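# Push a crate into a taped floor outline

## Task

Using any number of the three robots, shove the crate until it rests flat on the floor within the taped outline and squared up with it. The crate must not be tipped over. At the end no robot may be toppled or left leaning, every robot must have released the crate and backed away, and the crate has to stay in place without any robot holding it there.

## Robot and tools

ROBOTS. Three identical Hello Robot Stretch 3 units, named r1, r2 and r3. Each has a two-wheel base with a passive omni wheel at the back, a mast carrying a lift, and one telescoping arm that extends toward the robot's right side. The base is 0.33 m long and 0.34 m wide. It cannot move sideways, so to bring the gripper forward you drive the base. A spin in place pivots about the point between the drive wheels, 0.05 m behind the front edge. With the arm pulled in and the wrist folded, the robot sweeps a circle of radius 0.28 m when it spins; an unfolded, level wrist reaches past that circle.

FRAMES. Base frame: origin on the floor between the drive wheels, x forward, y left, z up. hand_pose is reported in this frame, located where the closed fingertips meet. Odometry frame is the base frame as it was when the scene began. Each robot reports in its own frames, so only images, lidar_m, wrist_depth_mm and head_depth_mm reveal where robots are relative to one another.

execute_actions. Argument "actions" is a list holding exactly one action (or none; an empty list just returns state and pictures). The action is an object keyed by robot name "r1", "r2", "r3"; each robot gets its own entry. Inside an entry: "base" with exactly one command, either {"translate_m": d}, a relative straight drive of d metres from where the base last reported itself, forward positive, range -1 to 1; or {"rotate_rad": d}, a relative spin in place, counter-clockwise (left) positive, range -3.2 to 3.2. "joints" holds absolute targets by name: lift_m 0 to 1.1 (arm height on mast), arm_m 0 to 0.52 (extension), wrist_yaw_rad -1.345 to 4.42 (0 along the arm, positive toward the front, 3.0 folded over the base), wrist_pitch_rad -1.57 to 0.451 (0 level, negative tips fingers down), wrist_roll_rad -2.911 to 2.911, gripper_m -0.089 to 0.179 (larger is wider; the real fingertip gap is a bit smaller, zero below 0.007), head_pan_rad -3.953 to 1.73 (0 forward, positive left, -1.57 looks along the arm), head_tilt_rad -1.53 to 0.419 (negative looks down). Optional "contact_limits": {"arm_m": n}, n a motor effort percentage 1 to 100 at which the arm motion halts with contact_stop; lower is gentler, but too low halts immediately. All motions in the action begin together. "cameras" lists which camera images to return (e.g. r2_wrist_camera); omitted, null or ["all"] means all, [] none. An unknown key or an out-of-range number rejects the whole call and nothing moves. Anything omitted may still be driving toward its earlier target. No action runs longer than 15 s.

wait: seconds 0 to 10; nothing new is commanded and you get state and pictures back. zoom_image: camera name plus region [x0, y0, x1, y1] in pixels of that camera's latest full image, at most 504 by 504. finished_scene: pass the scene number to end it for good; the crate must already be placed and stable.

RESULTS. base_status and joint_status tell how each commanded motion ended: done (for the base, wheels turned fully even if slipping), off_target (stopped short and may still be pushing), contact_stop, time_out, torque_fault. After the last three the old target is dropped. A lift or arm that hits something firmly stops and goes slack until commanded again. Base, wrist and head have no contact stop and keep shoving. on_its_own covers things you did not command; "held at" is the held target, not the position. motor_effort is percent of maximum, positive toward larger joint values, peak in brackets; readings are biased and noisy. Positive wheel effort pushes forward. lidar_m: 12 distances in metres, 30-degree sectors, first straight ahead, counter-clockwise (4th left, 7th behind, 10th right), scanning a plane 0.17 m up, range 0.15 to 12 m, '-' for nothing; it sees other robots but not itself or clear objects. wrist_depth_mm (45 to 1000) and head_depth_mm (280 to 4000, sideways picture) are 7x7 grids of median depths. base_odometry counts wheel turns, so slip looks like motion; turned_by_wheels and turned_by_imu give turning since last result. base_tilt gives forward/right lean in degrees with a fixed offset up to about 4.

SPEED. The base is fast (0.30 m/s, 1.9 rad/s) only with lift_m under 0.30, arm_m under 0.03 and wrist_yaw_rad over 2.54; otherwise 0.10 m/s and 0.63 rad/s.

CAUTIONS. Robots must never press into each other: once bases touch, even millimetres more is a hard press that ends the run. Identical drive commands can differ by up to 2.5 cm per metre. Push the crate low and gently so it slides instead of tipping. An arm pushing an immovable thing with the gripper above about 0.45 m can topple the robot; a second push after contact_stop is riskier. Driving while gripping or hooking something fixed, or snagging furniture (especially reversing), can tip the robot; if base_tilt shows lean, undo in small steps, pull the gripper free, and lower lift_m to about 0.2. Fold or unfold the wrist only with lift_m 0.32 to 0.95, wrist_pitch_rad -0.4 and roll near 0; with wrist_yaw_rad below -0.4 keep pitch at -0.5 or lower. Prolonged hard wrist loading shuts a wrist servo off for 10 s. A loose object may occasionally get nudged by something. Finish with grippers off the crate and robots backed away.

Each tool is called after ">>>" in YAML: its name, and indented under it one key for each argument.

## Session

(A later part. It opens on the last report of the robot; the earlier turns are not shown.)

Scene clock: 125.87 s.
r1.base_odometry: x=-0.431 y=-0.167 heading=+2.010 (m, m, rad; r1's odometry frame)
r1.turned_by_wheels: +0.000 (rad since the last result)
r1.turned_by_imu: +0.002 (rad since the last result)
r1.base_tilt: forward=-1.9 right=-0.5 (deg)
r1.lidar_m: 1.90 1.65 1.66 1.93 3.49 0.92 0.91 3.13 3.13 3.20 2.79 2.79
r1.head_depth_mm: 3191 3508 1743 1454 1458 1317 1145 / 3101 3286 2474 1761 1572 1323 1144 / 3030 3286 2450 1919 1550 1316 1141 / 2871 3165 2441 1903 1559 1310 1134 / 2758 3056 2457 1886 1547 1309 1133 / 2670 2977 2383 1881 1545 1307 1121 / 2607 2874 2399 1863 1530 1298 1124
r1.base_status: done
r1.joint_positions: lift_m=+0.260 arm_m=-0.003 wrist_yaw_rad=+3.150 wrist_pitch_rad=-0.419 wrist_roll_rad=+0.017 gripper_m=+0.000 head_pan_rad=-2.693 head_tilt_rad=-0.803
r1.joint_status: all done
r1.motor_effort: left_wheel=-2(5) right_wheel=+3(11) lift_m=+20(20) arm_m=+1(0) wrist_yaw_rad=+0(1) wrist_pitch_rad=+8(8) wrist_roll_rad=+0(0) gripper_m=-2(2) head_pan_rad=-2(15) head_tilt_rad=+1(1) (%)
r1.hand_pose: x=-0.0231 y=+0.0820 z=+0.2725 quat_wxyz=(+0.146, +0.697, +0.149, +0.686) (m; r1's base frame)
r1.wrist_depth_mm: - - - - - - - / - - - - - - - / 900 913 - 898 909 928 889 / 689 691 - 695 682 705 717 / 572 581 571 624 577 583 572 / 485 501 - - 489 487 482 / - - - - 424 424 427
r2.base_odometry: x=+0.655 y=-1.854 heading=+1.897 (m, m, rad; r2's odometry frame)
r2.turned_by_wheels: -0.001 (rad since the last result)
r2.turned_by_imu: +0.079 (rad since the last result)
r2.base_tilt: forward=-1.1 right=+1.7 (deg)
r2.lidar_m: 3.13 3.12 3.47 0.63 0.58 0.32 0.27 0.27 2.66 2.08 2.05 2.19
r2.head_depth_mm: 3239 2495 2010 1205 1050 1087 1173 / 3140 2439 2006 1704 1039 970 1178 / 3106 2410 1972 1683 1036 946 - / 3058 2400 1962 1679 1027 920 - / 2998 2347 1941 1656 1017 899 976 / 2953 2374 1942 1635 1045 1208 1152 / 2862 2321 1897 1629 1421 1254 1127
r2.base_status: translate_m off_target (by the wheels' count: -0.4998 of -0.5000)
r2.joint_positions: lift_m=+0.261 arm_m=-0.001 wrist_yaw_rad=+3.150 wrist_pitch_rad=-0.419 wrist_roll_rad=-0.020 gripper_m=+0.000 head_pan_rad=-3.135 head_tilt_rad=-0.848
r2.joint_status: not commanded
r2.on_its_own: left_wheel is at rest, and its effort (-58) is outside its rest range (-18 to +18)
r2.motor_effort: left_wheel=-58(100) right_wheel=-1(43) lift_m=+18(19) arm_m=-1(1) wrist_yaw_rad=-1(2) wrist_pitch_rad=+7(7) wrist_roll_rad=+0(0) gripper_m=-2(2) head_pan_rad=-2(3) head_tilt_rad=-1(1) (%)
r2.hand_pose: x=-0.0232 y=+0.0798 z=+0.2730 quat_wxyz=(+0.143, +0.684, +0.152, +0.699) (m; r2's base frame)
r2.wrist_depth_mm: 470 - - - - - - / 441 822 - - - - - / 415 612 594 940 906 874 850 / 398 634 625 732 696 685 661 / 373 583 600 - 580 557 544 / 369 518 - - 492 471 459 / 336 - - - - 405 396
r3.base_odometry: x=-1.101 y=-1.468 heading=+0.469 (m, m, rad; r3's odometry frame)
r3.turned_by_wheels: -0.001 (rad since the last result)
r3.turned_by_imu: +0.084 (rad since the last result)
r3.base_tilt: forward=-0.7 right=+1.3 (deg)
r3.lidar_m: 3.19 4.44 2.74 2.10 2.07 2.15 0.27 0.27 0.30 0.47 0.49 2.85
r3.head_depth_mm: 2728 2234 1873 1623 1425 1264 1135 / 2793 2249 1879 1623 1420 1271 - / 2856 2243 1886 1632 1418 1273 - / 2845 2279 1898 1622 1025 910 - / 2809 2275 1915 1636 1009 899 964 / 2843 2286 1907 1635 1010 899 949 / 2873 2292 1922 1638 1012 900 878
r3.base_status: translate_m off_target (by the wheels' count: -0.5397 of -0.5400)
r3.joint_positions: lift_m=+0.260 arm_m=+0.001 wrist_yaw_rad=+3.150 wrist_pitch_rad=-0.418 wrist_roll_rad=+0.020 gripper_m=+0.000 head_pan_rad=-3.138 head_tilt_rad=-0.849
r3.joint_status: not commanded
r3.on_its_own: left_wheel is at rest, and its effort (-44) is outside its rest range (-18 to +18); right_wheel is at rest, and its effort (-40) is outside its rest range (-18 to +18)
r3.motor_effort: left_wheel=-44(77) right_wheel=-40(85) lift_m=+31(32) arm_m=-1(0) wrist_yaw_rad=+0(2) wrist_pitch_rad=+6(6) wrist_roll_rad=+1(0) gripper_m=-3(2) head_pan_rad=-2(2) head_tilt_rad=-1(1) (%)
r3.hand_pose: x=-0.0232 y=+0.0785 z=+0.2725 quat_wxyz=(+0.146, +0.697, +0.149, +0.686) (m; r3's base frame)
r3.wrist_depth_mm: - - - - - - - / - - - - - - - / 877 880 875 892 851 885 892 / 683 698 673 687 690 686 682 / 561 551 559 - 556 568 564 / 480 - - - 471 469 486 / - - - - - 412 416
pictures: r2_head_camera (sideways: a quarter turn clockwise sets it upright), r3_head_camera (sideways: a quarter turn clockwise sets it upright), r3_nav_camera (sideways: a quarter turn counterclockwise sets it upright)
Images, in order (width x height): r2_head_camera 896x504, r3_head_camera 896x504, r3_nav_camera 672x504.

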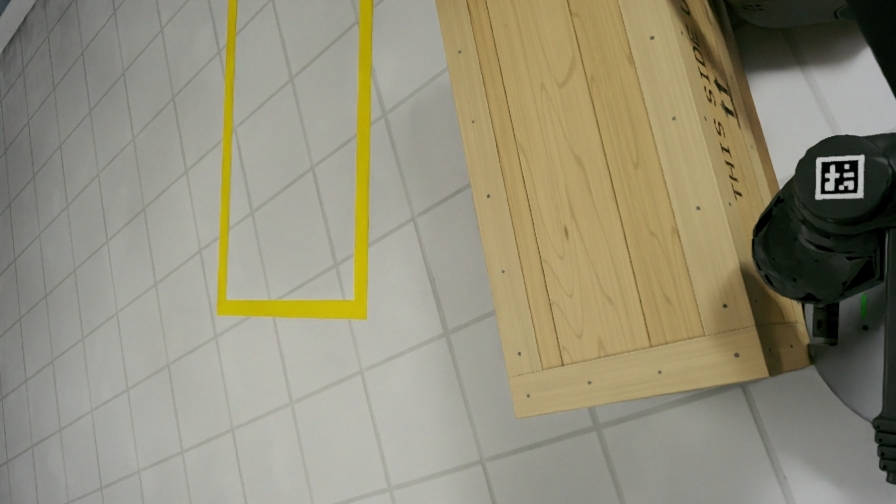

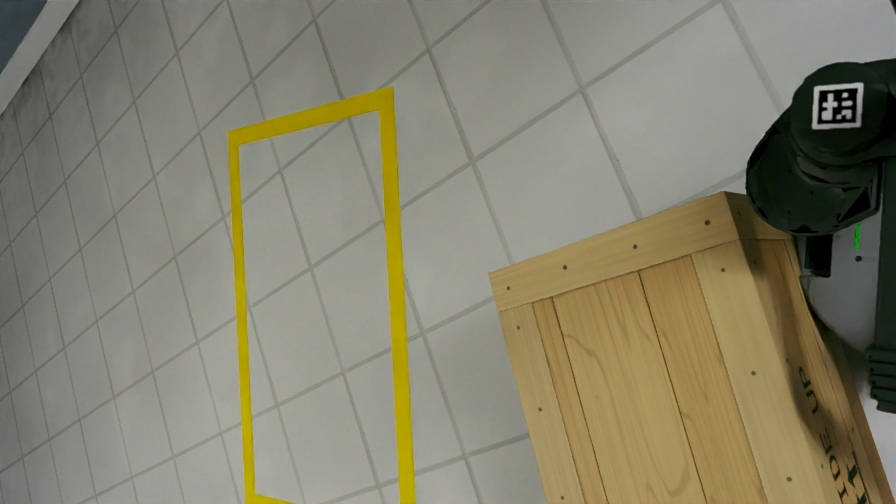

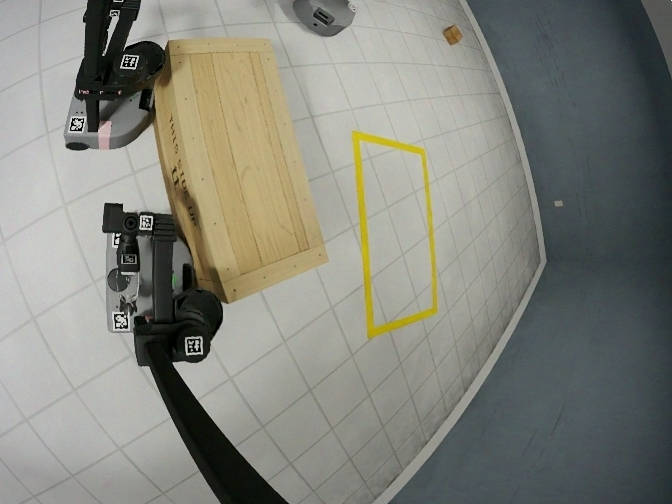

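>>> execute_actions:
  actions:
    - {"r1":{"base":{"rotate_rad":0.35},"joints":{"head_pan_rad":-3.14,"head_tilt_rad":-1.0}},"r2":{"base":{"translate_m":0.01}},"r3":{"base":{"translate_m":0.45}}}
  cameras: []

>>> execute_actions:
  actions:
    - {"r1":{"base":{"translate_m":-0.9}},"r3":{"base":{"rotate_rad":-0.85}},"r2":{"base":{"rotate_rad":0.2}}}
  cameras: ["r1_head_camera","r3_nav_camera"]

Scene clock: 161.47 s.
r1.base_odometry: x=-0.431 y=-0.167 heading=+2.360 (m, m, rad; r1's odometry frame)
r1.turned_by_wheels: +0.350 (rad since the last result)
r1.turned_by_imu: +0.352 (rad since the last result)
r1.base_tilt: forward=-1.9 right=-0.4 (deg)
r1.lidar_m: 1.68 1.66 1.78 2.65 1.21 0.91 1.36 3.12 3.36 2.83 2.78 2.13
r1.head_depth_mm: 2981 1655 1349 1348 1401 1241 - / 3022 1617 1539 1582 1398 1229 - / 2988 2292 1841 1611 1394 1266 - / 2953 2297 1895 1594 1396 1258 - / 2794 2290 1886 1596 1383 1239 - / 2784 2261 1868 1584 1381 1217 - / 2716 2283 1868 1566 1366 1209 1082
r1.base_status: done
r1.joint_positions: lift_m=+0.260 arm_m=-0.003 wrist_yaw_rad=+3.150 wrist_pitch_rad=-0.419 wrist_roll_rad=+0.017 gripper_m=+0.000 head_pan_rad=-3.133 head_tilt_rad=-0.988
r1.joint_status: all done
r1.motor_effort: left_wheel=-1(5) right_wheel=+3(10) lift_m=+20(20) arm_m=+0(0) wrist_yaw_rad=+0(0) wrist_pitch_rad=+8(8) wrist_roll_rad=+0(0) gripper_m=-2(1) head_pan_rad=-2(26) head_tilt_rad=-6(19) (%)
r1.hand_pose: x=-0.0231 y=+0.0820 z=+0.2725 quat_wxyz=(+0.146, +0.697, +0.149, +0.686) (m; r1's base frame)
r1.wrist_depth_mm: - - - - - - - / 973 - - - - - - / 903 883 - 904 911 915 901 / 697 699 - 694 699 708 713 / 577 578 570 627 575 576 570 / 481 502 - - 474 482 492 / - - - - 423 423 427
r2.base_odometry: x=+0.652 y=-1.845 heading=+1.897 (m, m, rad; r2's odometry frame)
r2.turned_by_wheels: +0.000 (rad since the last result)
r2.turned_by_imu: -0.001 (rad since the last result)
r2.base_tilt: forward=-1.1 right=+1.8 (deg)
r2.lidar_m: 3.12 3.11 0.62 0.74 0.60 0.33 0.28 0.28 2.65 2.08 2.04 2.19
r2.head_depth_mm: 3215 2489 2038 1206 1051 1129 1196 / 3185 2446 2012 1701 1040 1001 1177 / 3108 2405 1972 1687 1033 956 - / 3028 2381 1965 1669 1023 922 - / 3007 2366 1937 1672 1017 911 1013 / 2966 2310 1915 1641 1048 1230 1157 / 2927 2319 1910 1621 1417 1254 1130
r2.base_status: done
r2.joint_positions: lift_m=+0.261 arm_m=-0.001 wrist_yaw_rad=+3.150 wrist_pitch_rad=-0.419 wrist_roll_rad=-0.020 gripper_m=+0.000 head_pan_rad=-3.135 head_tilt_rad=-0.848
r2.joint_status: not commanded
r2.motor_effort: left_wheel=-1(43) right_wheel=+1(7) lift_m=+18(18) arm_m=-1(1) wrist_yaw_rad=+0(0) wrist_pitch_rad=+7(7) wrist_roll_rad=+0(0) gripper_m=-2(2) head_pan_rad=-2(2) head_tilt_rad=+0(1) (%)
r2.hand_pose: x=-0.0232 y=+0.0798 z=+0.2730 quat_wxyz=(+0.143, +0.684, +0.152, +0.699) (m; r2's base frame)
r2.wrist_depth_mm: 487 - - - - - - / 463 - - - 774 - - / 434 779 990 846 565 562 852 / 415 699 755 688 609 610 663 / 392 590 599 - 567 554 547 / 370 509 - - 492 469 458 / 354 - - - - 409 402
r3.base_odometry: x=-0.699 y=-1.264 heading=+0.469 (m, m, rad; r3's odometry frame)
r3.turned_by_wheels: +0.000 (rad since the last result)
r3.turned_by_imu: +0.002 (rad since the last result)
r3.base_tilt: forward=-0.7 right=+1.2 (deg)
r3.lidar_m: 2.77 4.06 3.04 2.31 2.28 2.37 0.69 0.69 0.54 2.57 2.50 2.63
r3.head_depth_mm: 2782 2258 1873 1612 1421 1262 1137 / 2800 2251 1887 1615 1424 1259 - / 2843 2276 1902 1587 1416 1279 - / 2855 2258 1808 1196 1373 1269 - / 2856 2264 1341 1177 1356 1270 1176 / 2864 2296 1887 1159 1281 1269 1168 / 2875 2283 1915 1157 1221 1278 1143
r3.base_status: done
r3.joint_positions: lift_m=+0.260 arm_m=+0.001 wrist_yaw_rad=+3.150 wrist_pitch_rad=-0.418 wrist_roll_rad=+0.020 gripper_m=+0.000 head_pan_rad=-3.138 head_tilt_rad=-0.849
r3.joint_status: not commanded
r3.motor_effort: left_wheel=+0(35) right_wheel=+2(32) lift_m=+31(31) arm_m=+0(0) wrist_yaw_rad=+0(0) wrist_pitch_rad=+6(6) wrist_roll_rad=+0(1) gripper_m=-3(3) head_pan_rad=-2(2) head_tilt_rad=+0(1) (%)
r3.hand_pose: x=-0.0232 y=+0.0785 z=+0.2725 quat_wxyz=(+0.146, +0.697, +0.149, +0.686) (m; r3's base frame)
r3.wrist_depth_mm: - - - - - - - / - - - - - - - / 856 884 865 884 889 873 885 / 690 688 680 682 684 700 696 / 557 554 563 - 557 560 564 / 473 - - - 474 475 475 / - - - - - 407 409
pictures: none
No camera images: the call's "cameras" was empty. Leave "cameras" out to get every camera's image.

Scene clock: 166.23 s.
r1.base_odometry: x=+0.208 y=-0.801 heading=+2.360 (m, m, rad; r1's odometry frame)
r1.turned_by_wheels: +0.000 (rad since the last result)
r1.turned_by_imu: +0.000 (rad since the last result)
r1.base_tilt: forward=-2.0 right=-0.4 (deg)
r1.lidar_m: 2.51 2.48 0.53 0.45 0.45 0.51 2.33 2.29 2.47 3.21 3.16 3.22
r1.head_depth_mm: 2691 2332 1923 1625 1004 1001 - / 2536 2327 1877 1598 1188 1212 - / 2413 2305 1880 1614 1398 1266 - / 2301 2295 1895 1615 1389 1264 - / 2209 2287 1866 1587 1379 1240 - / 2080 2290 1859 1599 1371 1214 - / 2010 2198 1864 1568 1379 1206 1085
r1.base_status: done
r1.joint_positions: lift_m=+0.260 arm_m=-0.003 wrist_yaw_rad=+3.150 wrist_pitch_rad=-0.419 wrist_roll_rad=+0.017 gripper_m=+0.000 head_pan_rad=-3.133 head_tilt_rad=-0.989
r1.joint_status: not commanded
r1.motor_effort: left_wheel=-1(8) right_wheel=+3(6) lift_m=+20(20) arm_m=+0(1) wrist_yaw_rad=+0(0) wrist_pitch_rad=+7(7) wrist_roll_rad=+0(0) gripper_m=-1(2) head_pan_rad=-2(2) head_tilt_rad=-4(5) (%)
r1.hand_pose: x=-0.0231 y=+0.0820 z=+0.2725 quat_wxyz=(+0.146, +0.697, +0.149, +0.686) (m; r1's base frame)
r1.wrist_depth_mm: 375 391 - 462 504 - - / 396 424 - 501 570 - - / 423 452 - 557 808 913 893 / 460 493 - 610 682 702 714 / 499 543 557 617 579 568 580 / 483 494 - - 492 487 494 / - - - - 425 421 427
r2.base_odometry: x=+0.652 y=-1.845 heading=+2.097 (m, m, rad; r2's odometry frame)
r2.turned_by_wheels: +0.200 (rad since the last result)
r2.turned_by_imu: +0.201 (rad since the last result)
r2.base_tilt: forward=-1.2 right=+1.7 (deg)
r2.lidar_m: 3.12 4.52 0.62 2.70 0.44 0.30 0.28 3.84 2.32 2.04 2.05 2.42
r2.head_depth_mm: 3206 2493 2002 1708 1051 942 1166 / 2865 2296 1235 1556 1038 933 1152 / 3105 2425 1472 1502 1032 925 - / 3020 2376 1972 1644 1027 912 - / 2957 2337 1937 1668 1064 934 1048 / 2967 2334 1926 1641 1442 1272 1162 / 2889 2322 1901 1632 1410 1257 1138
r2.base_status: done
r2.joint_positions: lift_m=+0.261 arm_m=-0.001 wrist_yaw_rad=+3.150 wrist_pitch_rad=-0.419 wrist_roll_rad=-0.020 gripper_m=+0.000 head_pan_rad=-3.135 head_tilt_rad=-0.848
r2.joint_status: not commanded
r2.motor_effort: left_wheel=-3(13) right_wheel=+1(6) lift_m=+18(18) arm_m=+0(1) wrist_yaw_rad=+0(1) wrist_pitch_rad=+6(7) wrist_roll_rad=+0(0) gripper_m=-2(1) head_pan_rad=-2(2) head_tilt_rad=-1(0) (%)
r2.hand_pose: x=-0.0232 y=+0.0798 z=+0.2730 quat_wxyz=(+0.143, +0.684, +0.152, +0.699) (m; r2's base frame)
r2.wrist_depth_mm: 350 524 - - - - - / 344 508 773 - - 738 - / 339 494 797 922 733 559 661 / 334 477 727 710 681 633 670 / 327 469 606 - 570 555 536 / 317 427 - - 497 473 465 / 299 - - - - 407 397
r3.base_odometry: x=-0.699 y=-1.264 heading=-0.381 (m, m, rad; r3's odometry frame)
r3.turned_by_wheels: -0.850 (rad since the last result)
r3.turned_by_imu: -0.835 (rad since the last result)
r3.base_tilt: forward=-0.7 right=+1.3 (deg)
r3.lidar_m: 2.50 2.87 2.77 4.05 2.60 2.25 2.25 0.75 0.69 0.59 0.57 2.50
r3.head_depth_mm: 2036 2207 1888 1621 1424 1262 1137 / 2113 2273 1901 1630 1420 1261 - / 2167 2266 1892 1631 1424 1275 - / 2260 2267 1890 1634 1423 1273 - / 2310 2273 1906 1627 1433 1262 1175 / 2387 2287 1909 1631 1424 1274 1164 / 2491 2288 1920 1627 1438 1275 1148
r3.base_status: done
r3.joint_positions: lift_m=+0.260 arm_m=+0.001 wrist_yaw_rad=+3.150 wrist_pitch_rad=-0.418 wrist_roll_rad=+0.020 gripper_m=+0.000 head_pan_rad=-3.138 head_tilt_rad=-0.849
r3.joint_status: not commanded
r3.motor_effort: left_wheel=+2(10) right_wheel=-2(9) lift_m=+31(31) arm_m=-1(0) wrist_yaw_rad=+0(0) wrist_pitch_rad=+6(6) wrist_roll_rad=+0(0) gripper_m=-3(3) head_pan_rad=-2(2) head_tilt_rad=-1(1) (%)
r3.hand_pose: x=-0.0232 y=+0.0785 z=+0.2725 quat_wxyz=(+0.146, +0.697, +0.149, +0.686) (m; r3's base frame)
r3.wrist_depth_mm: - - - - - - - / - - - - - - - / 873 888 868 888 872 895 883 / 673 688 695 695 687 680 689 / 556 561 554 - 558 564 569 / 476 - - - 475 479 479 / - - - - - 406 412
pictures: r1_head_camera (sideways: a quarter turn clockwise sets it upright), r3_nav_camera (sideways: a quarter turn counterclockwise sets it upright)
Images, in order (width x height): r1_head_camera 896x504, r3_nav_camera 672x504.

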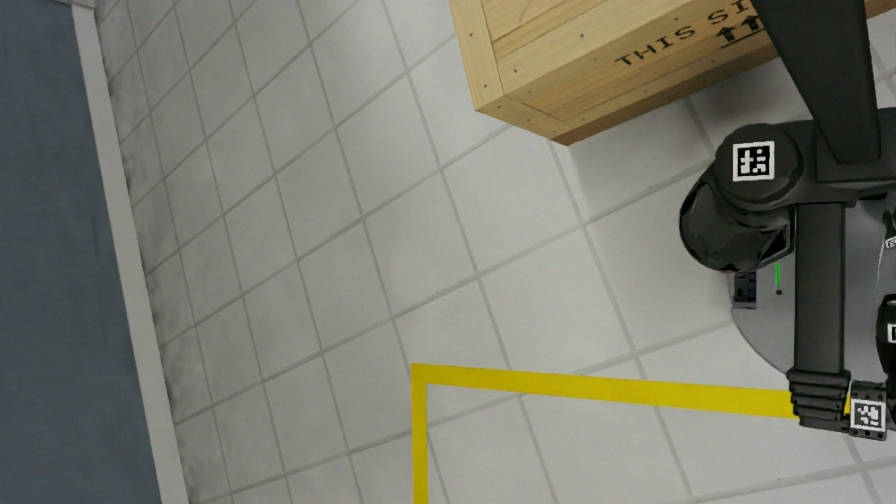

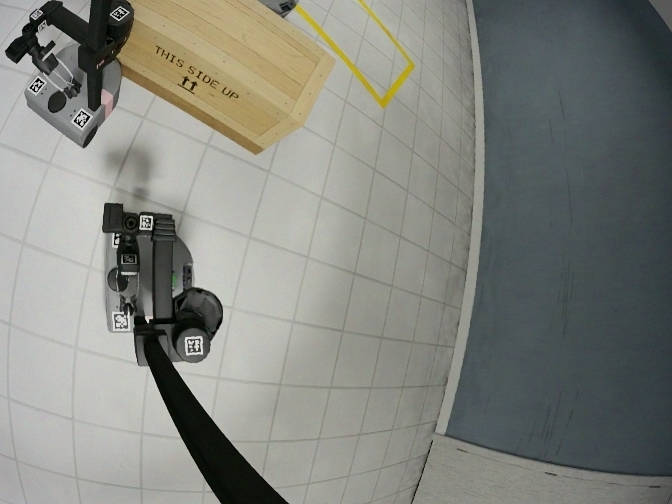

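>>> execute_actions:
  actions:
    - {"r1":{"base":{"translate_m":-0.46}},"r3":{"base":{"translate_m":0.45}}}
  cameras: []

>>> execute_actions:
  actions:
    - {"r1":{"base":{"rotate_rad":-1.25}},"r3":{"base":{"rotate_rad":0.74}}}
  cameras: ["r1_head_camera","r3_nav_camera"]

Scene clock: 173.13 s.
r1.base_odometry: x=+0.535 y=-1.125 heading=+2.360 (m, m, rad; r1's odometry frame)
r1.turned_by_wheels: +0.000 (rad since the last result)
r1.turned_by_imu: +0.001 (rad since the last result)
r1.base_tilt: forward=-2.0 right=-0.4 (deg)
r1.lidar_m: 2.94 0.67 0.37 0.31 0.32 2.41 1.90 1.87 2.00 2.98 3.34 3.60
r1.head_depth_mm: 2191 2322 1909 1619 1407 1235 - / 2068 2303 1920 1616 1388 1234 - / 1970 2212 1872 1615 1389 1268 - / 1861 2137 1884 1599 1383 1265 - / 1787 2085 1874 1597 1384 1241 - / 1704 1958 1859 1573 1370 1213 - / 1632 1895 1860 1573 1372 1213 1083
r1.base_status: done
r1.joint_positions: lift_m=+0.260 arm_m=-0.003 wrist_yaw_rad=+3.150 wrist_pitch_rad=-0.419 wrist_roll_rad=+0.017 gripper_m=+0.000 head_pan_rad=-3.133 head_tilt_rad=-0.989
r1.joint_status: not commanded
r1.motor_effort: left_wheel=-1(7) right_wheel=+2(7) lift_m=+20(20) arm_m=+0(0) wrist_yaw_rad=+0(1) wrist_pitch_rad=+8(7) wrist_roll_rad=+0(0) gripper_m=-1(2) head_pan_rad=-2(2) head_tilt_rad=-5(5) (%)
r1.hand_pose: x=-0.0231 y=+0.0820 z=+0.2725 quat_wxyz=(+0.146, +0.697, +0.149, +0.686) (m; r1's base frame)
r1.wrist_depth_mm: - 298 - 335 365 407 450 / - - - 362 395 442 498 / 888 853 - 395 439 497 567 / 704 673 - 437 498 570 643 / 566 570 422 472 545 580 577 / 487 495 - - 485 486 489 / - - - - 427 424 420
r2.base_odometry: x=+0.652 y=-1.845 heading=+2.097 (m, m, rad; r2's odometry frame)
r2.turned_by_wheels: +0.000 (rad since the last result)
r2.turned_by_imu: -0.001 (rad since the last result)
r2.base_tilt: forward=-1.0 right=+1.9 (deg)
r2.lidar_m: 0.55 0.55 3.02 2.70 0.44 0.30 0.28 3.85 2.32 2.04 2.05 2.42
r2.head_depth_mm: 3153 2500 2041 1640 1053 941 1169 / 3191 2444 2019 1701 1040 934 1149 / 3121 2416 1987 1676 1031 925 - / 3079 2373 1958 1664 1025 903 - / 3003 2363 1940 1659 1056 928 1052 / 2914 2351 1916 1633 1437 1263 1157 / 2914 2305 1890 1628 1422 1254 1129
r2.base_status: not commanded
r2.joint_positions: lift_m=+0.261 arm_m=-0.001 wrist_yaw_rad=+3.150 wrist_pitch_rad=-0.419 wrist_roll_rad=-0.020 gripper_m=+0.000 head_pan_rad=-3.135 head_tilt_rad=-0.848
r2.joint_status: not commanded
r2.motor_effort: left_wheel=-3(3) right_wheel=+2(1) lift_m=+18(18) arm_m=+0(1) wrist_yaw_rad=+0(0) wrist_pitch_rad=+7(7) wrist_roll_rad=+0(0) gripper_m=-1(2) head_pan_rad=-2(3) head_tilt_rad=+0(1) (%)
r2.hand_pose: x=-0.0232 y=+0.0798 z=+0.2730 quat_wxyz=(+0.143, +0.684, +0.152, +0.699) (m; r2's base frame)
r2.wrist_depth_mm: 349 527 - - - - - / 343 508 757 - - - - / 333 492 803 926 915 897 856 / 330 487 716 718 713 690 650 / 322 464 602 - 568 552 513 / 319 430 - - 490 474 451 / 300 - - - - 406 400
r3.base_odometry: x=-0.282 y=-1.431 heading=-0.381 (m, m, rad; r3's odometry frame)
r3.turned_by_wheels: +0.000 (rad since the last result)
r3.turned_by_imu: +0.002 (rad since the last result)
r3.base_tilt: forward=-0.7 right=+1.2 (deg)
r3.lidar_m: 2.07 2.38 2.56 3.93 3.13 2.68 2.68 0.93 0.56 0.54 2.40 2.06
r3.head_depth_mm: 2429 2257 1873 1620 1412 1266 1139 / 2502 2262 1893 1620 1417 1269 - / 2560 2269 1901 1617 1421 1279 - / 2629 2267 1903 1626 1425 1270 - / 2660 2277 1892 1624 1442 1262 1177 / 2773 2271 1902 1633 1430 1269 1163 / 2778 2276 1906 1553 1430 1273 1146
r3.base_status: done
r3.joint_positions: lift_m=+0.260 arm_m=+0.001 wrist_yaw_rad=+3.150 wrist_pitch_rad=-0.418 wrist_roll_rad=+0.020 gripper_m=+0.000 head_pan_rad=-3.138 head_tilt_rad=-0.849
r3.joint_status: not commanded
r3.motor_effort: left_wheel=+2(9) right_wheel=-1(6) lift_m=+31(31) arm_m=+0(1) wrist_yaw_rad=+0(0) wrist_pitch_rad=+6(6) wrist_roll_rad=+0(0) gripper_m=-3(3) head_pan_rad=-2(2) head_tilt_rad=+0(1) (%)
r3.hand_pose: x=-0.0232 y=+0.0785 z=+0.2725 quat_wxyz=(+0.146, +0.697, +0.149, +0.686) (m; r3's base frame)
r3.wrist_depth_mm: - - - - - - - / - - - - - - - / 879 881 879 877 887 898 883 / 666 673 692 688 695 689 684 / 563 559 565 - 567 552 560 / 472 - - - 477 482 478 / - - - - - 405 413
pictures: none
No camera images: the call's "cameras" was empty. Leave "cameras" out to get every camera's image.

Scene clock: 175.20 s.
r1.base_odometry: x=+0.535 y=-1.125 heading=+1.110 (m, m, rad; r1's odometry frame)
r1.turned_by_wheels: -1.250 (rad since the last result)
r1.turned_by_imu: -1.252 (rad since the last result)
r1.base_tilt: forward=-2.0 right=-0.4 (deg)
r1.lidar_m: 3.34 3.39 3.10 2.90 0.43 0.32 0.32 2.92 2.00 1.87 1.90 2.44
r1.head_depth_mm: 2904 1512 1761 1485 983 1056 1058 / 2983 2345 1821 1611 979 1065 - / 3018 2312 1900 1596 972 920 - / 2956 2301 1883 1124 973 932 - / 2901 2281 1882 1584 1324 1197 - / 2908 2274 1848 1582 1380 1210 - / 2882 2251 1852 1574 1368 1211 1085
r1.base_status: done
r1.joint_positions: lift_m=+0.260 arm_m=-0.003 wrist_yaw_rad=+3.150 wrist_pitch_rad=-0.419 wrist_roll_rad=+0.017 gripper_m=+0.000 head_pan_rad=-3.134 head_tilt_rad=-0.989
r1.joint_status: not commanded
r1.motor_effort: left_wheel=+2(8) right_wheel=-3(8) lift_m=+20(20) arm_m=+0(1) wrist_yaw_rad=+0(0) wrist_pitch_rad=+7(7) wrist_roll_rad=+0(0) gripper_m=-3(3) head_pan_rad=-2(2) head_tilt_rad=-4(5) (%)
r1.hand_pose: x=-0.0231 y=+0.0820 z=+0.2725 quat_wxyz=(+0.146, +0.697, +0.149, +0.686) (m; r1's base frame)
r1.wrist_depth_mm: 375 506 - - - - - / 376 535 - - - - - / 374 546 - 920 904 924 914 / 370 537 - 688 697 698 706 / 377 532 576 616 568 573 582 / 375 501 - - 486 491 494 / - - - - 429 423 421
r2.base_odometry: x=+0.652 y=-1.845 heading=+2.097 (m, m, rad; r2's odometry frame)
r2.turned_by_wheels: +0.000 (rad since the last result)
r2.turned_by_imu: +0.000 (rad since the last result)
r2.base_tilt: forward=-1.1 right=+1.8 (deg)
r2.lidar_m: 0.55 0.55 3.03 2.70 0.44 0.30 0.28 3.86 2.32 2.04 2.05 2.42
r2.head_depth_mm: 3189 2456 2032 1474 1048 940 1169 / 3137 2483 2007 1712 1040 934 1148 / 3076 2399 2013 1681 1034 928 - / 3031 2401 1974 1684 1021 906 - / 3027 2357 1939 1665 1058 933 1050 / 2961 2317 1932 1643 1434 1269 1152 / 2919 2297 1894 1623 1415 1258 1131
r2.base_status: not commanded
r2.joint_positions: lift_m=+0.261 arm_m=-0.001 wrist_yaw_rad=+3.150 wrist_pitch_rad=-0.419 wrist_roll_rad=-0.020 gripper_m=+0.000 head_pan_rad=-3.135 head_tilt_rad=-0.848
r2.joint_status: not commanded
r2.motor_effort: left_wheel=-3(3) right_wheel=+2(1) lift_m=+18(18) arm_m=+0(1) wrist_yaw_rad=+0(0) wrist_pitch_rad=+7(7) wrist_roll_rad=+0(0) gripper_m=-2(2) head_pan_rad=-2(2) head_tilt_rad=-1(0) (%)
r2.hand_pose: x=-0.0232 y=+0.0798 z=+0.2730 quat_wxyz=(+0.143, +0.684, +0.152, +0.699) (m; r2's base frame)
r2.wrist_depth_mm: 353 524 - - - - - / 345 507 770 - - - - / 339 498 795 967 904 872 838 / 331 477 726 720 703 689 664 / 325 466 604 - 576 555 516 / 319 429 - - 488 470 429 / 299 - - - - 410 394
r3.base_odometry: x=-0.282 y=-1.431 heading=+0.359 (m, m, rad; r3's odometry frame)
r3.turned_by_wheels: +0.740 (rad since the last result)
r3.turned_by_imu: +0.727 (rad since the last result)
r3.base_tilt: forward=-0.7 right=+1.3 (deg)
r3.lidar_m: 2.75 2.55 4.02 2.81 2.69 2.74 0.87 0.54 3.11 2.18 2.06 2.11
r3.head_depth_mm: 2794 2256 1881 1626 1416 1266 1139 / 2821 2243 1407 1584 1419 1266 - / 2824 2201 1369 1536 1419 1273 - / 2830 1515 1337 1457 1432 1264 - / 2769 2222 1338 1358 1433 1253 1176 / 2851 2272 1352 950 1184 1236 1162 / 2863 647 1264 1016 1201 1176 1147
r3.base_status: done
r3.joint_positions: lift_m=+0.260 arm_m=+0.001 wrist_yaw_rad=+3.150 wrist_pitch_rad=-0.418 wrist_roll_rad=+0.020 gripper_m=+0.000 head_pan_rad=-3.138 head_tilt_rad=-0.849
r3.joint_status: not commanded
r3.motor_effort: left_wheel=-2(7) right_wheel=+4(13) lift_m=+31(31) arm_m=-1(1) wrist_yaw_rad=+0(0) wrist_pitch_rad=+6(6) wrist_roll_rad=+0(0) gripper_m=-3(3) head_pan_rad=-2(2) head_tilt_rad=+0(1) (%)
r3.hand_pose: x=-0.0232 y=+0.0785 z=+0.2725 quat_wxyz=(+0.146, +0.697, +0.149, +0.686) (m; r3's base frame)
r3.wrist_depth_mm: - - - - - - - / - - - - - - - / 915 882 876 862 891 907 880 / 683 684 676 710 684 700 684 / 552 547 562 - 565 578 573 / 475 - - - 478 478 476 / - - - - - 413 409
pictures: r1_head_camera (sideways: a quarter turn clockwise sets it upright), r3_nav_camera (sideways: a quarter turn counterclockwise sets it upright)
Images, in order (width x height): r1_head_camera 896x504, r3_nav_camera 672x504.

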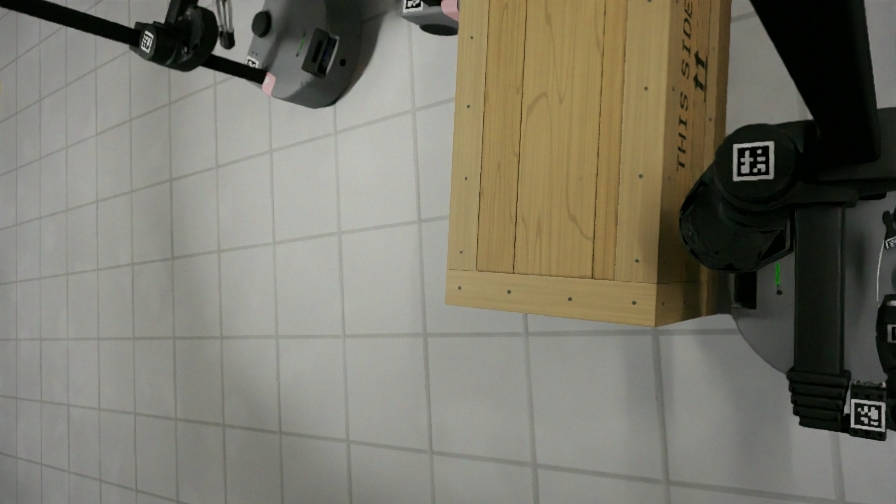

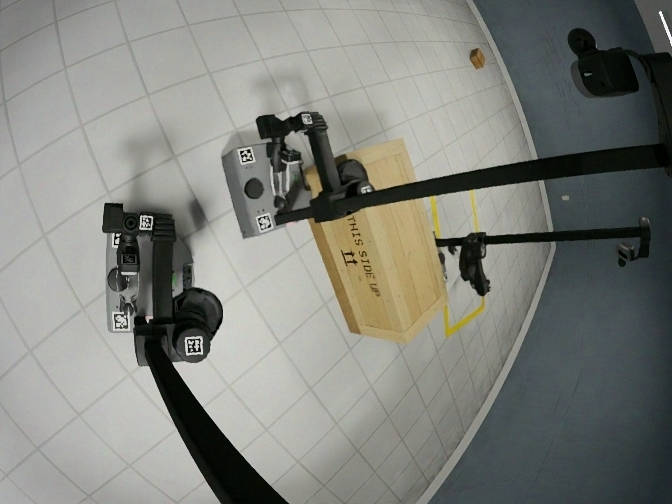

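>>> execute_actions:
  actions:
    - {"r1":{"base":{"translate_m":-0.28}},"r2":{"base":{"translate_m":-0.22},"joints":{"head_tilt_rad":-1.0}}}
  cameras: ["r1_head_camera","r2_head_camera","r3_head_camera","r3_nav_camera"]

Scene clock: 179.17 s.
r1.base_odometry: x=+0.411 y=-1.376 heading=+1.110 (m, m, rad; r1's odometry frame)
r1.turned_by_wheels: +0.000 (rad since the last result)
r1.turned_by_imu: +0.044 (rad since the last result)
r1.base_tilt: forward=-1.9 right=-0.4 (deg)
r1.lidar_m: 3.61 3.72 3.05 0.32 0.26 0.26 0.28 2.81 1.99 1.89 1.94 2.55
r1.head_depth_mm: 3048 2345 1637 1561 987 865 863 / 2978 2329 1918 1604 981 865 - / 2969 2302 1874 1606 976 891 - / 2939 2321 1877 1587 973 950 - / 2900 2272 1871 1598 1371 1217 - / 2873 2271 1849 1593 1377 1211 - / 2908 2218 1840 1570 1366 1211 1085
r1.base_status: translate_m off_target (by the wheels' count: -0.2797 of -0.2800)
r1.joint_positions: lift_m=+0.260 arm_m=-0.003 wrist_yaw_rad=+3.150 wrist_pitch_rad=-0.419 wrist_roll_rad=+0.017 gripper_m=+0.000 head_pan_rad=-3.135 head_tilt_rad=-0.991
r1.joint_status: not commanded
r1.on_its_own: left_wheel is at rest, and its effort (-29) is outside its rest range (-18 to +18); right_wheel is at rest, and its effort (-48) is outside its rest range (-18 to +18)
r1.motor_effort: left_wheel=-29(31) right_wheel=-48(100) lift_m=+20(21) arm_m=+0(0) wrist_yaw_rad=+0(2) wrist_pitch_rad=+7(7) wrist_roll_rad=+0(0) gripper_m=-2(3) head_pan_rad=-2(2) head_tilt_rad=-4(5) (%)
r1.hand_pose: x=-0.0231 y=+0.0820 z=+0.2726 quat_wxyz=(+0.146, +0.697, +0.149, +0.687) (m; r1's base frame)
r1.wrist_depth_mm: 208 237 - 408 - - - / 217 254 - 438 - - - / 227 270 - 486 874 928 905 / 238 283 - 528 712 708 704 / 250 300 359 571 577 575 584 / 260 306 - - 489 484 487 / - - - - 431 429 425
r2.base_odometry: x=+0.763 y=-2.035 heading=+2.098 (m, m, rad; r2's odometry frame)
r2.turned_by_wheels: +0.001 (rad since the last result)
r2.turned_by_imu: +0.274 (rad since the last result)
r2.base_tilt: forward=-1.1 right=+1.9 (deg)
r2.lidar_m: 0.69 3.63 0.51 0.29 0.25 0.25 0.29 2.80 2.11 2.06 2.16 3.05
r2.head_depth_mm: 2341 1998 1743 1538 977 895 841 / 2303 1978 1726 1077 964 880 1103 / 2276 1959 1708 1503 957 - - / 2257 1925 1683 1514 967 - - / 2222 1914 1684 1492 1345 1260 - / 2211 1874 1657 1471 1340 1225 - / 2176 1873 1646 1471 1320 1207 1115
r2.base_status: done
r2.joint_positions: lift_m=+0.261 arm_m=-0.001 wrist_yaw_rad=+3.150 wrist_pitch_rad=-0.419 wrist_roll_rad=-0.020 gripper_m=+0.000 head_pan_rad=-3.135 head_tilt_rad=-0.992
r2.joint_status: all done
r2.on_its_own: left_wheel is at rest, and its effort (+19) is outside its rest range (-18 to +18); right_wheel is at rest, and its effort (-29) is outside its rest range (-18 to +18)
r2.motor_effort: left_wheel=+19(100) right_wheel=-29(57) lift_m=+19(19) arm_m=+0(1) wrist_yaw_rad=+0(1) wrist_pitch_rad=+6(7) wrist_roll_rad=+0(0) gripper_m=-2(3) head_pan_rad=-2(2) head_tilt_rad=-4(19) (%)
r2.hand_pose: x=-0.0230 y=+0.0799 z=+0.2731 quat_wxyz=(+0.143, +0.684, +0.151, +0.699) (m; r2's base frame)
r2.wrist_depth_mm: 204 228 - 342 442 - - / 204 235 264 366 499 - - / 212 248 285 410 553 903 845 / 225 263 309 455 629 685 656 / 238 277 338 - 575 555 544 / 250 289 - - 492 468 464 / 261 - - - - 406 400
r3.base_odometry: x=-0.282 y=-1.431 heading=+0.359 (m, m, rad; r3's odometry frame)
r3.turned_by_wheels: +0.000 (rad since the last result)
r3.turned_by_imu: +0.000 (rad since the last result)
r3.base_tilt: forward=-0.7 right=+1.2 (deg)
r3.lidar_m: 2.76 2.55 4.04 2.82 2.69 0.79 0.79 0.68 3.13 2.18 2.06 2.12
r3.head_depth_mm: 2793 2262 1875 1631 1418 1271 1137 / 2827 2201 1369 1230 1409 1268 - / 2793 1408 1341 1225 1402 1271 - / 2614 1506 1338 1254 1431 1268 - / 2843 2271 1343 1308 1430 1272 1178 / 2848 2261 1340 1255 1291 1276 1159 / 2827 2296 1044 1182 1244 1274 1148
r3.base_status: not commanded
r3.joint_positions: lift_m=+0.260 arm_m=+0.001 wrist_yaw_rad=+3.150 wrist_pitch_rad=-0.418 wrist_roll_rad=+0.020 gripper_m=+0.000 head_pan_rad=-3.138 head_tilt_rad=-0.849
r3.joint_status: not commanded
r3.motor_effort: left_wheel=-1(1) right_wheel=+4(4) lift_m=+31(31) arm_m=-1(1) wrist_yaw_rad=+0(1) wrist_pitch_rad=+6(6) wrist_roll_rad=+0(0) gripper_m=-3(3) head_pan_rad=-2(2) head_tilt_rad=-1(0) (%)
r3.hand_pose: x=-0.0232 y=+0.0785 z=+0.2725 quat_wxyz=(+0.146, +0.697, +0.149, +0.686) (m; r3's base frame)
r3.wrist_depth_mm: - - - - - - - / - - - - - - - / 882 880 860 869 857 866 882 / 671 676 692 699 684 710 674 / 552 553 561 - 551 556 553 / 471 - - - 473 464 477 / - - - - - 407 411
pictures: r1_head_camera (sideways: a quarter turn clockwise sets it upright), r2_head_camera (sideways: a quarter turn clockwise sets it upright), r3_head_camera (sideways: a quarter turn clockwise sets it upright), r3_nav_camera (sideways: a quarter turn counterclockwise sets it upright)
Images, in order (width x height): r1_head_camera 896x504, r2_head_camera 896x504, r3_head_camera 896x504, r3_nav_camera 672x504.

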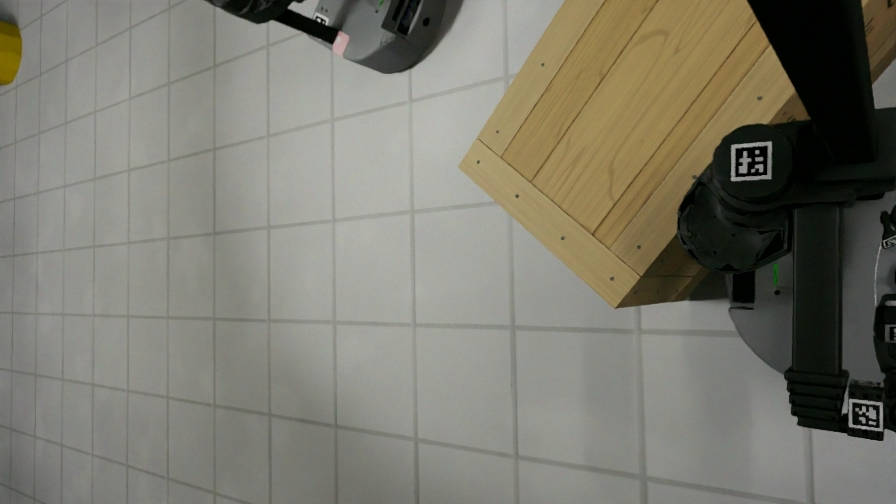

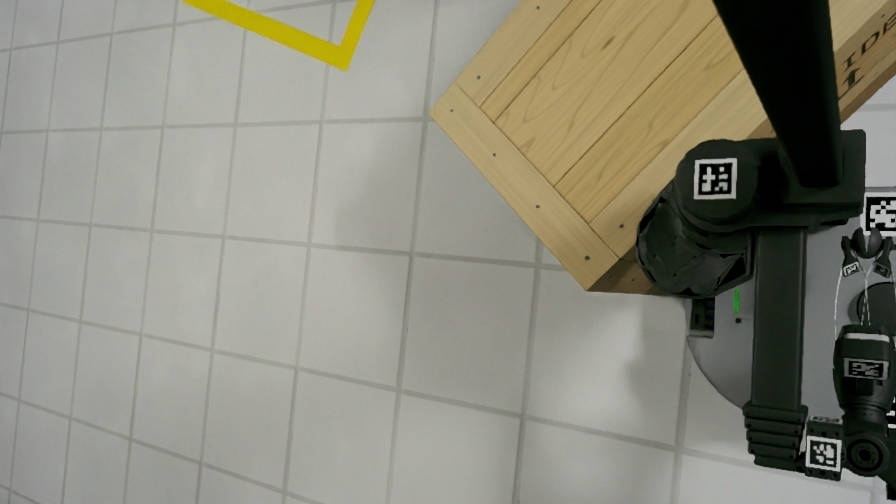

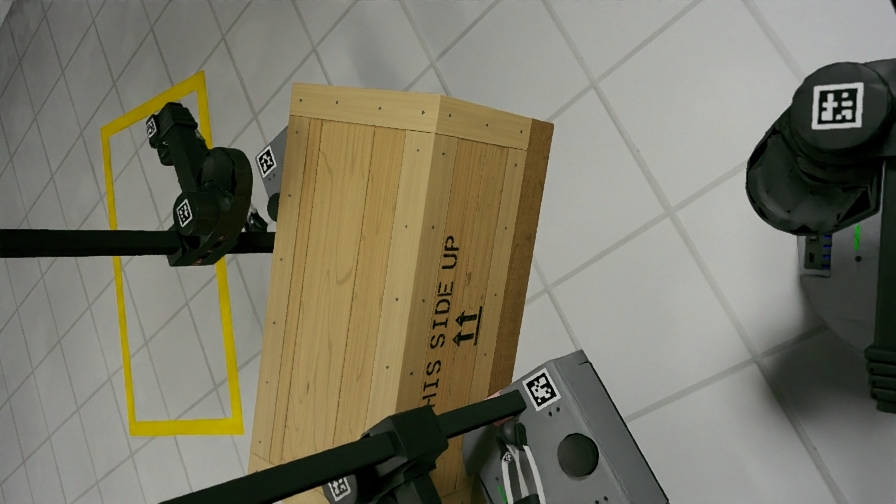

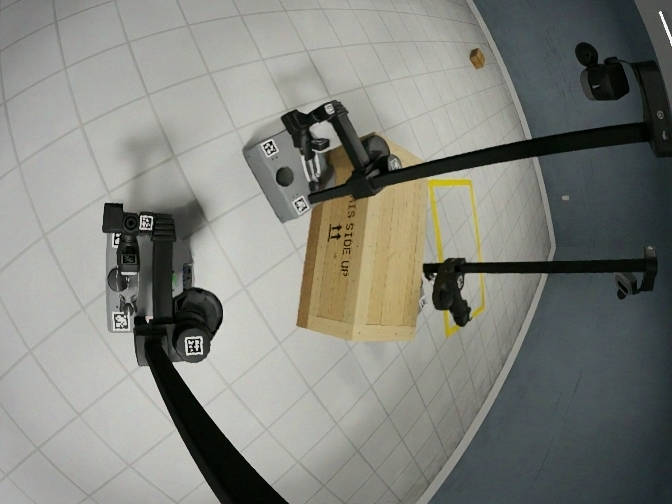

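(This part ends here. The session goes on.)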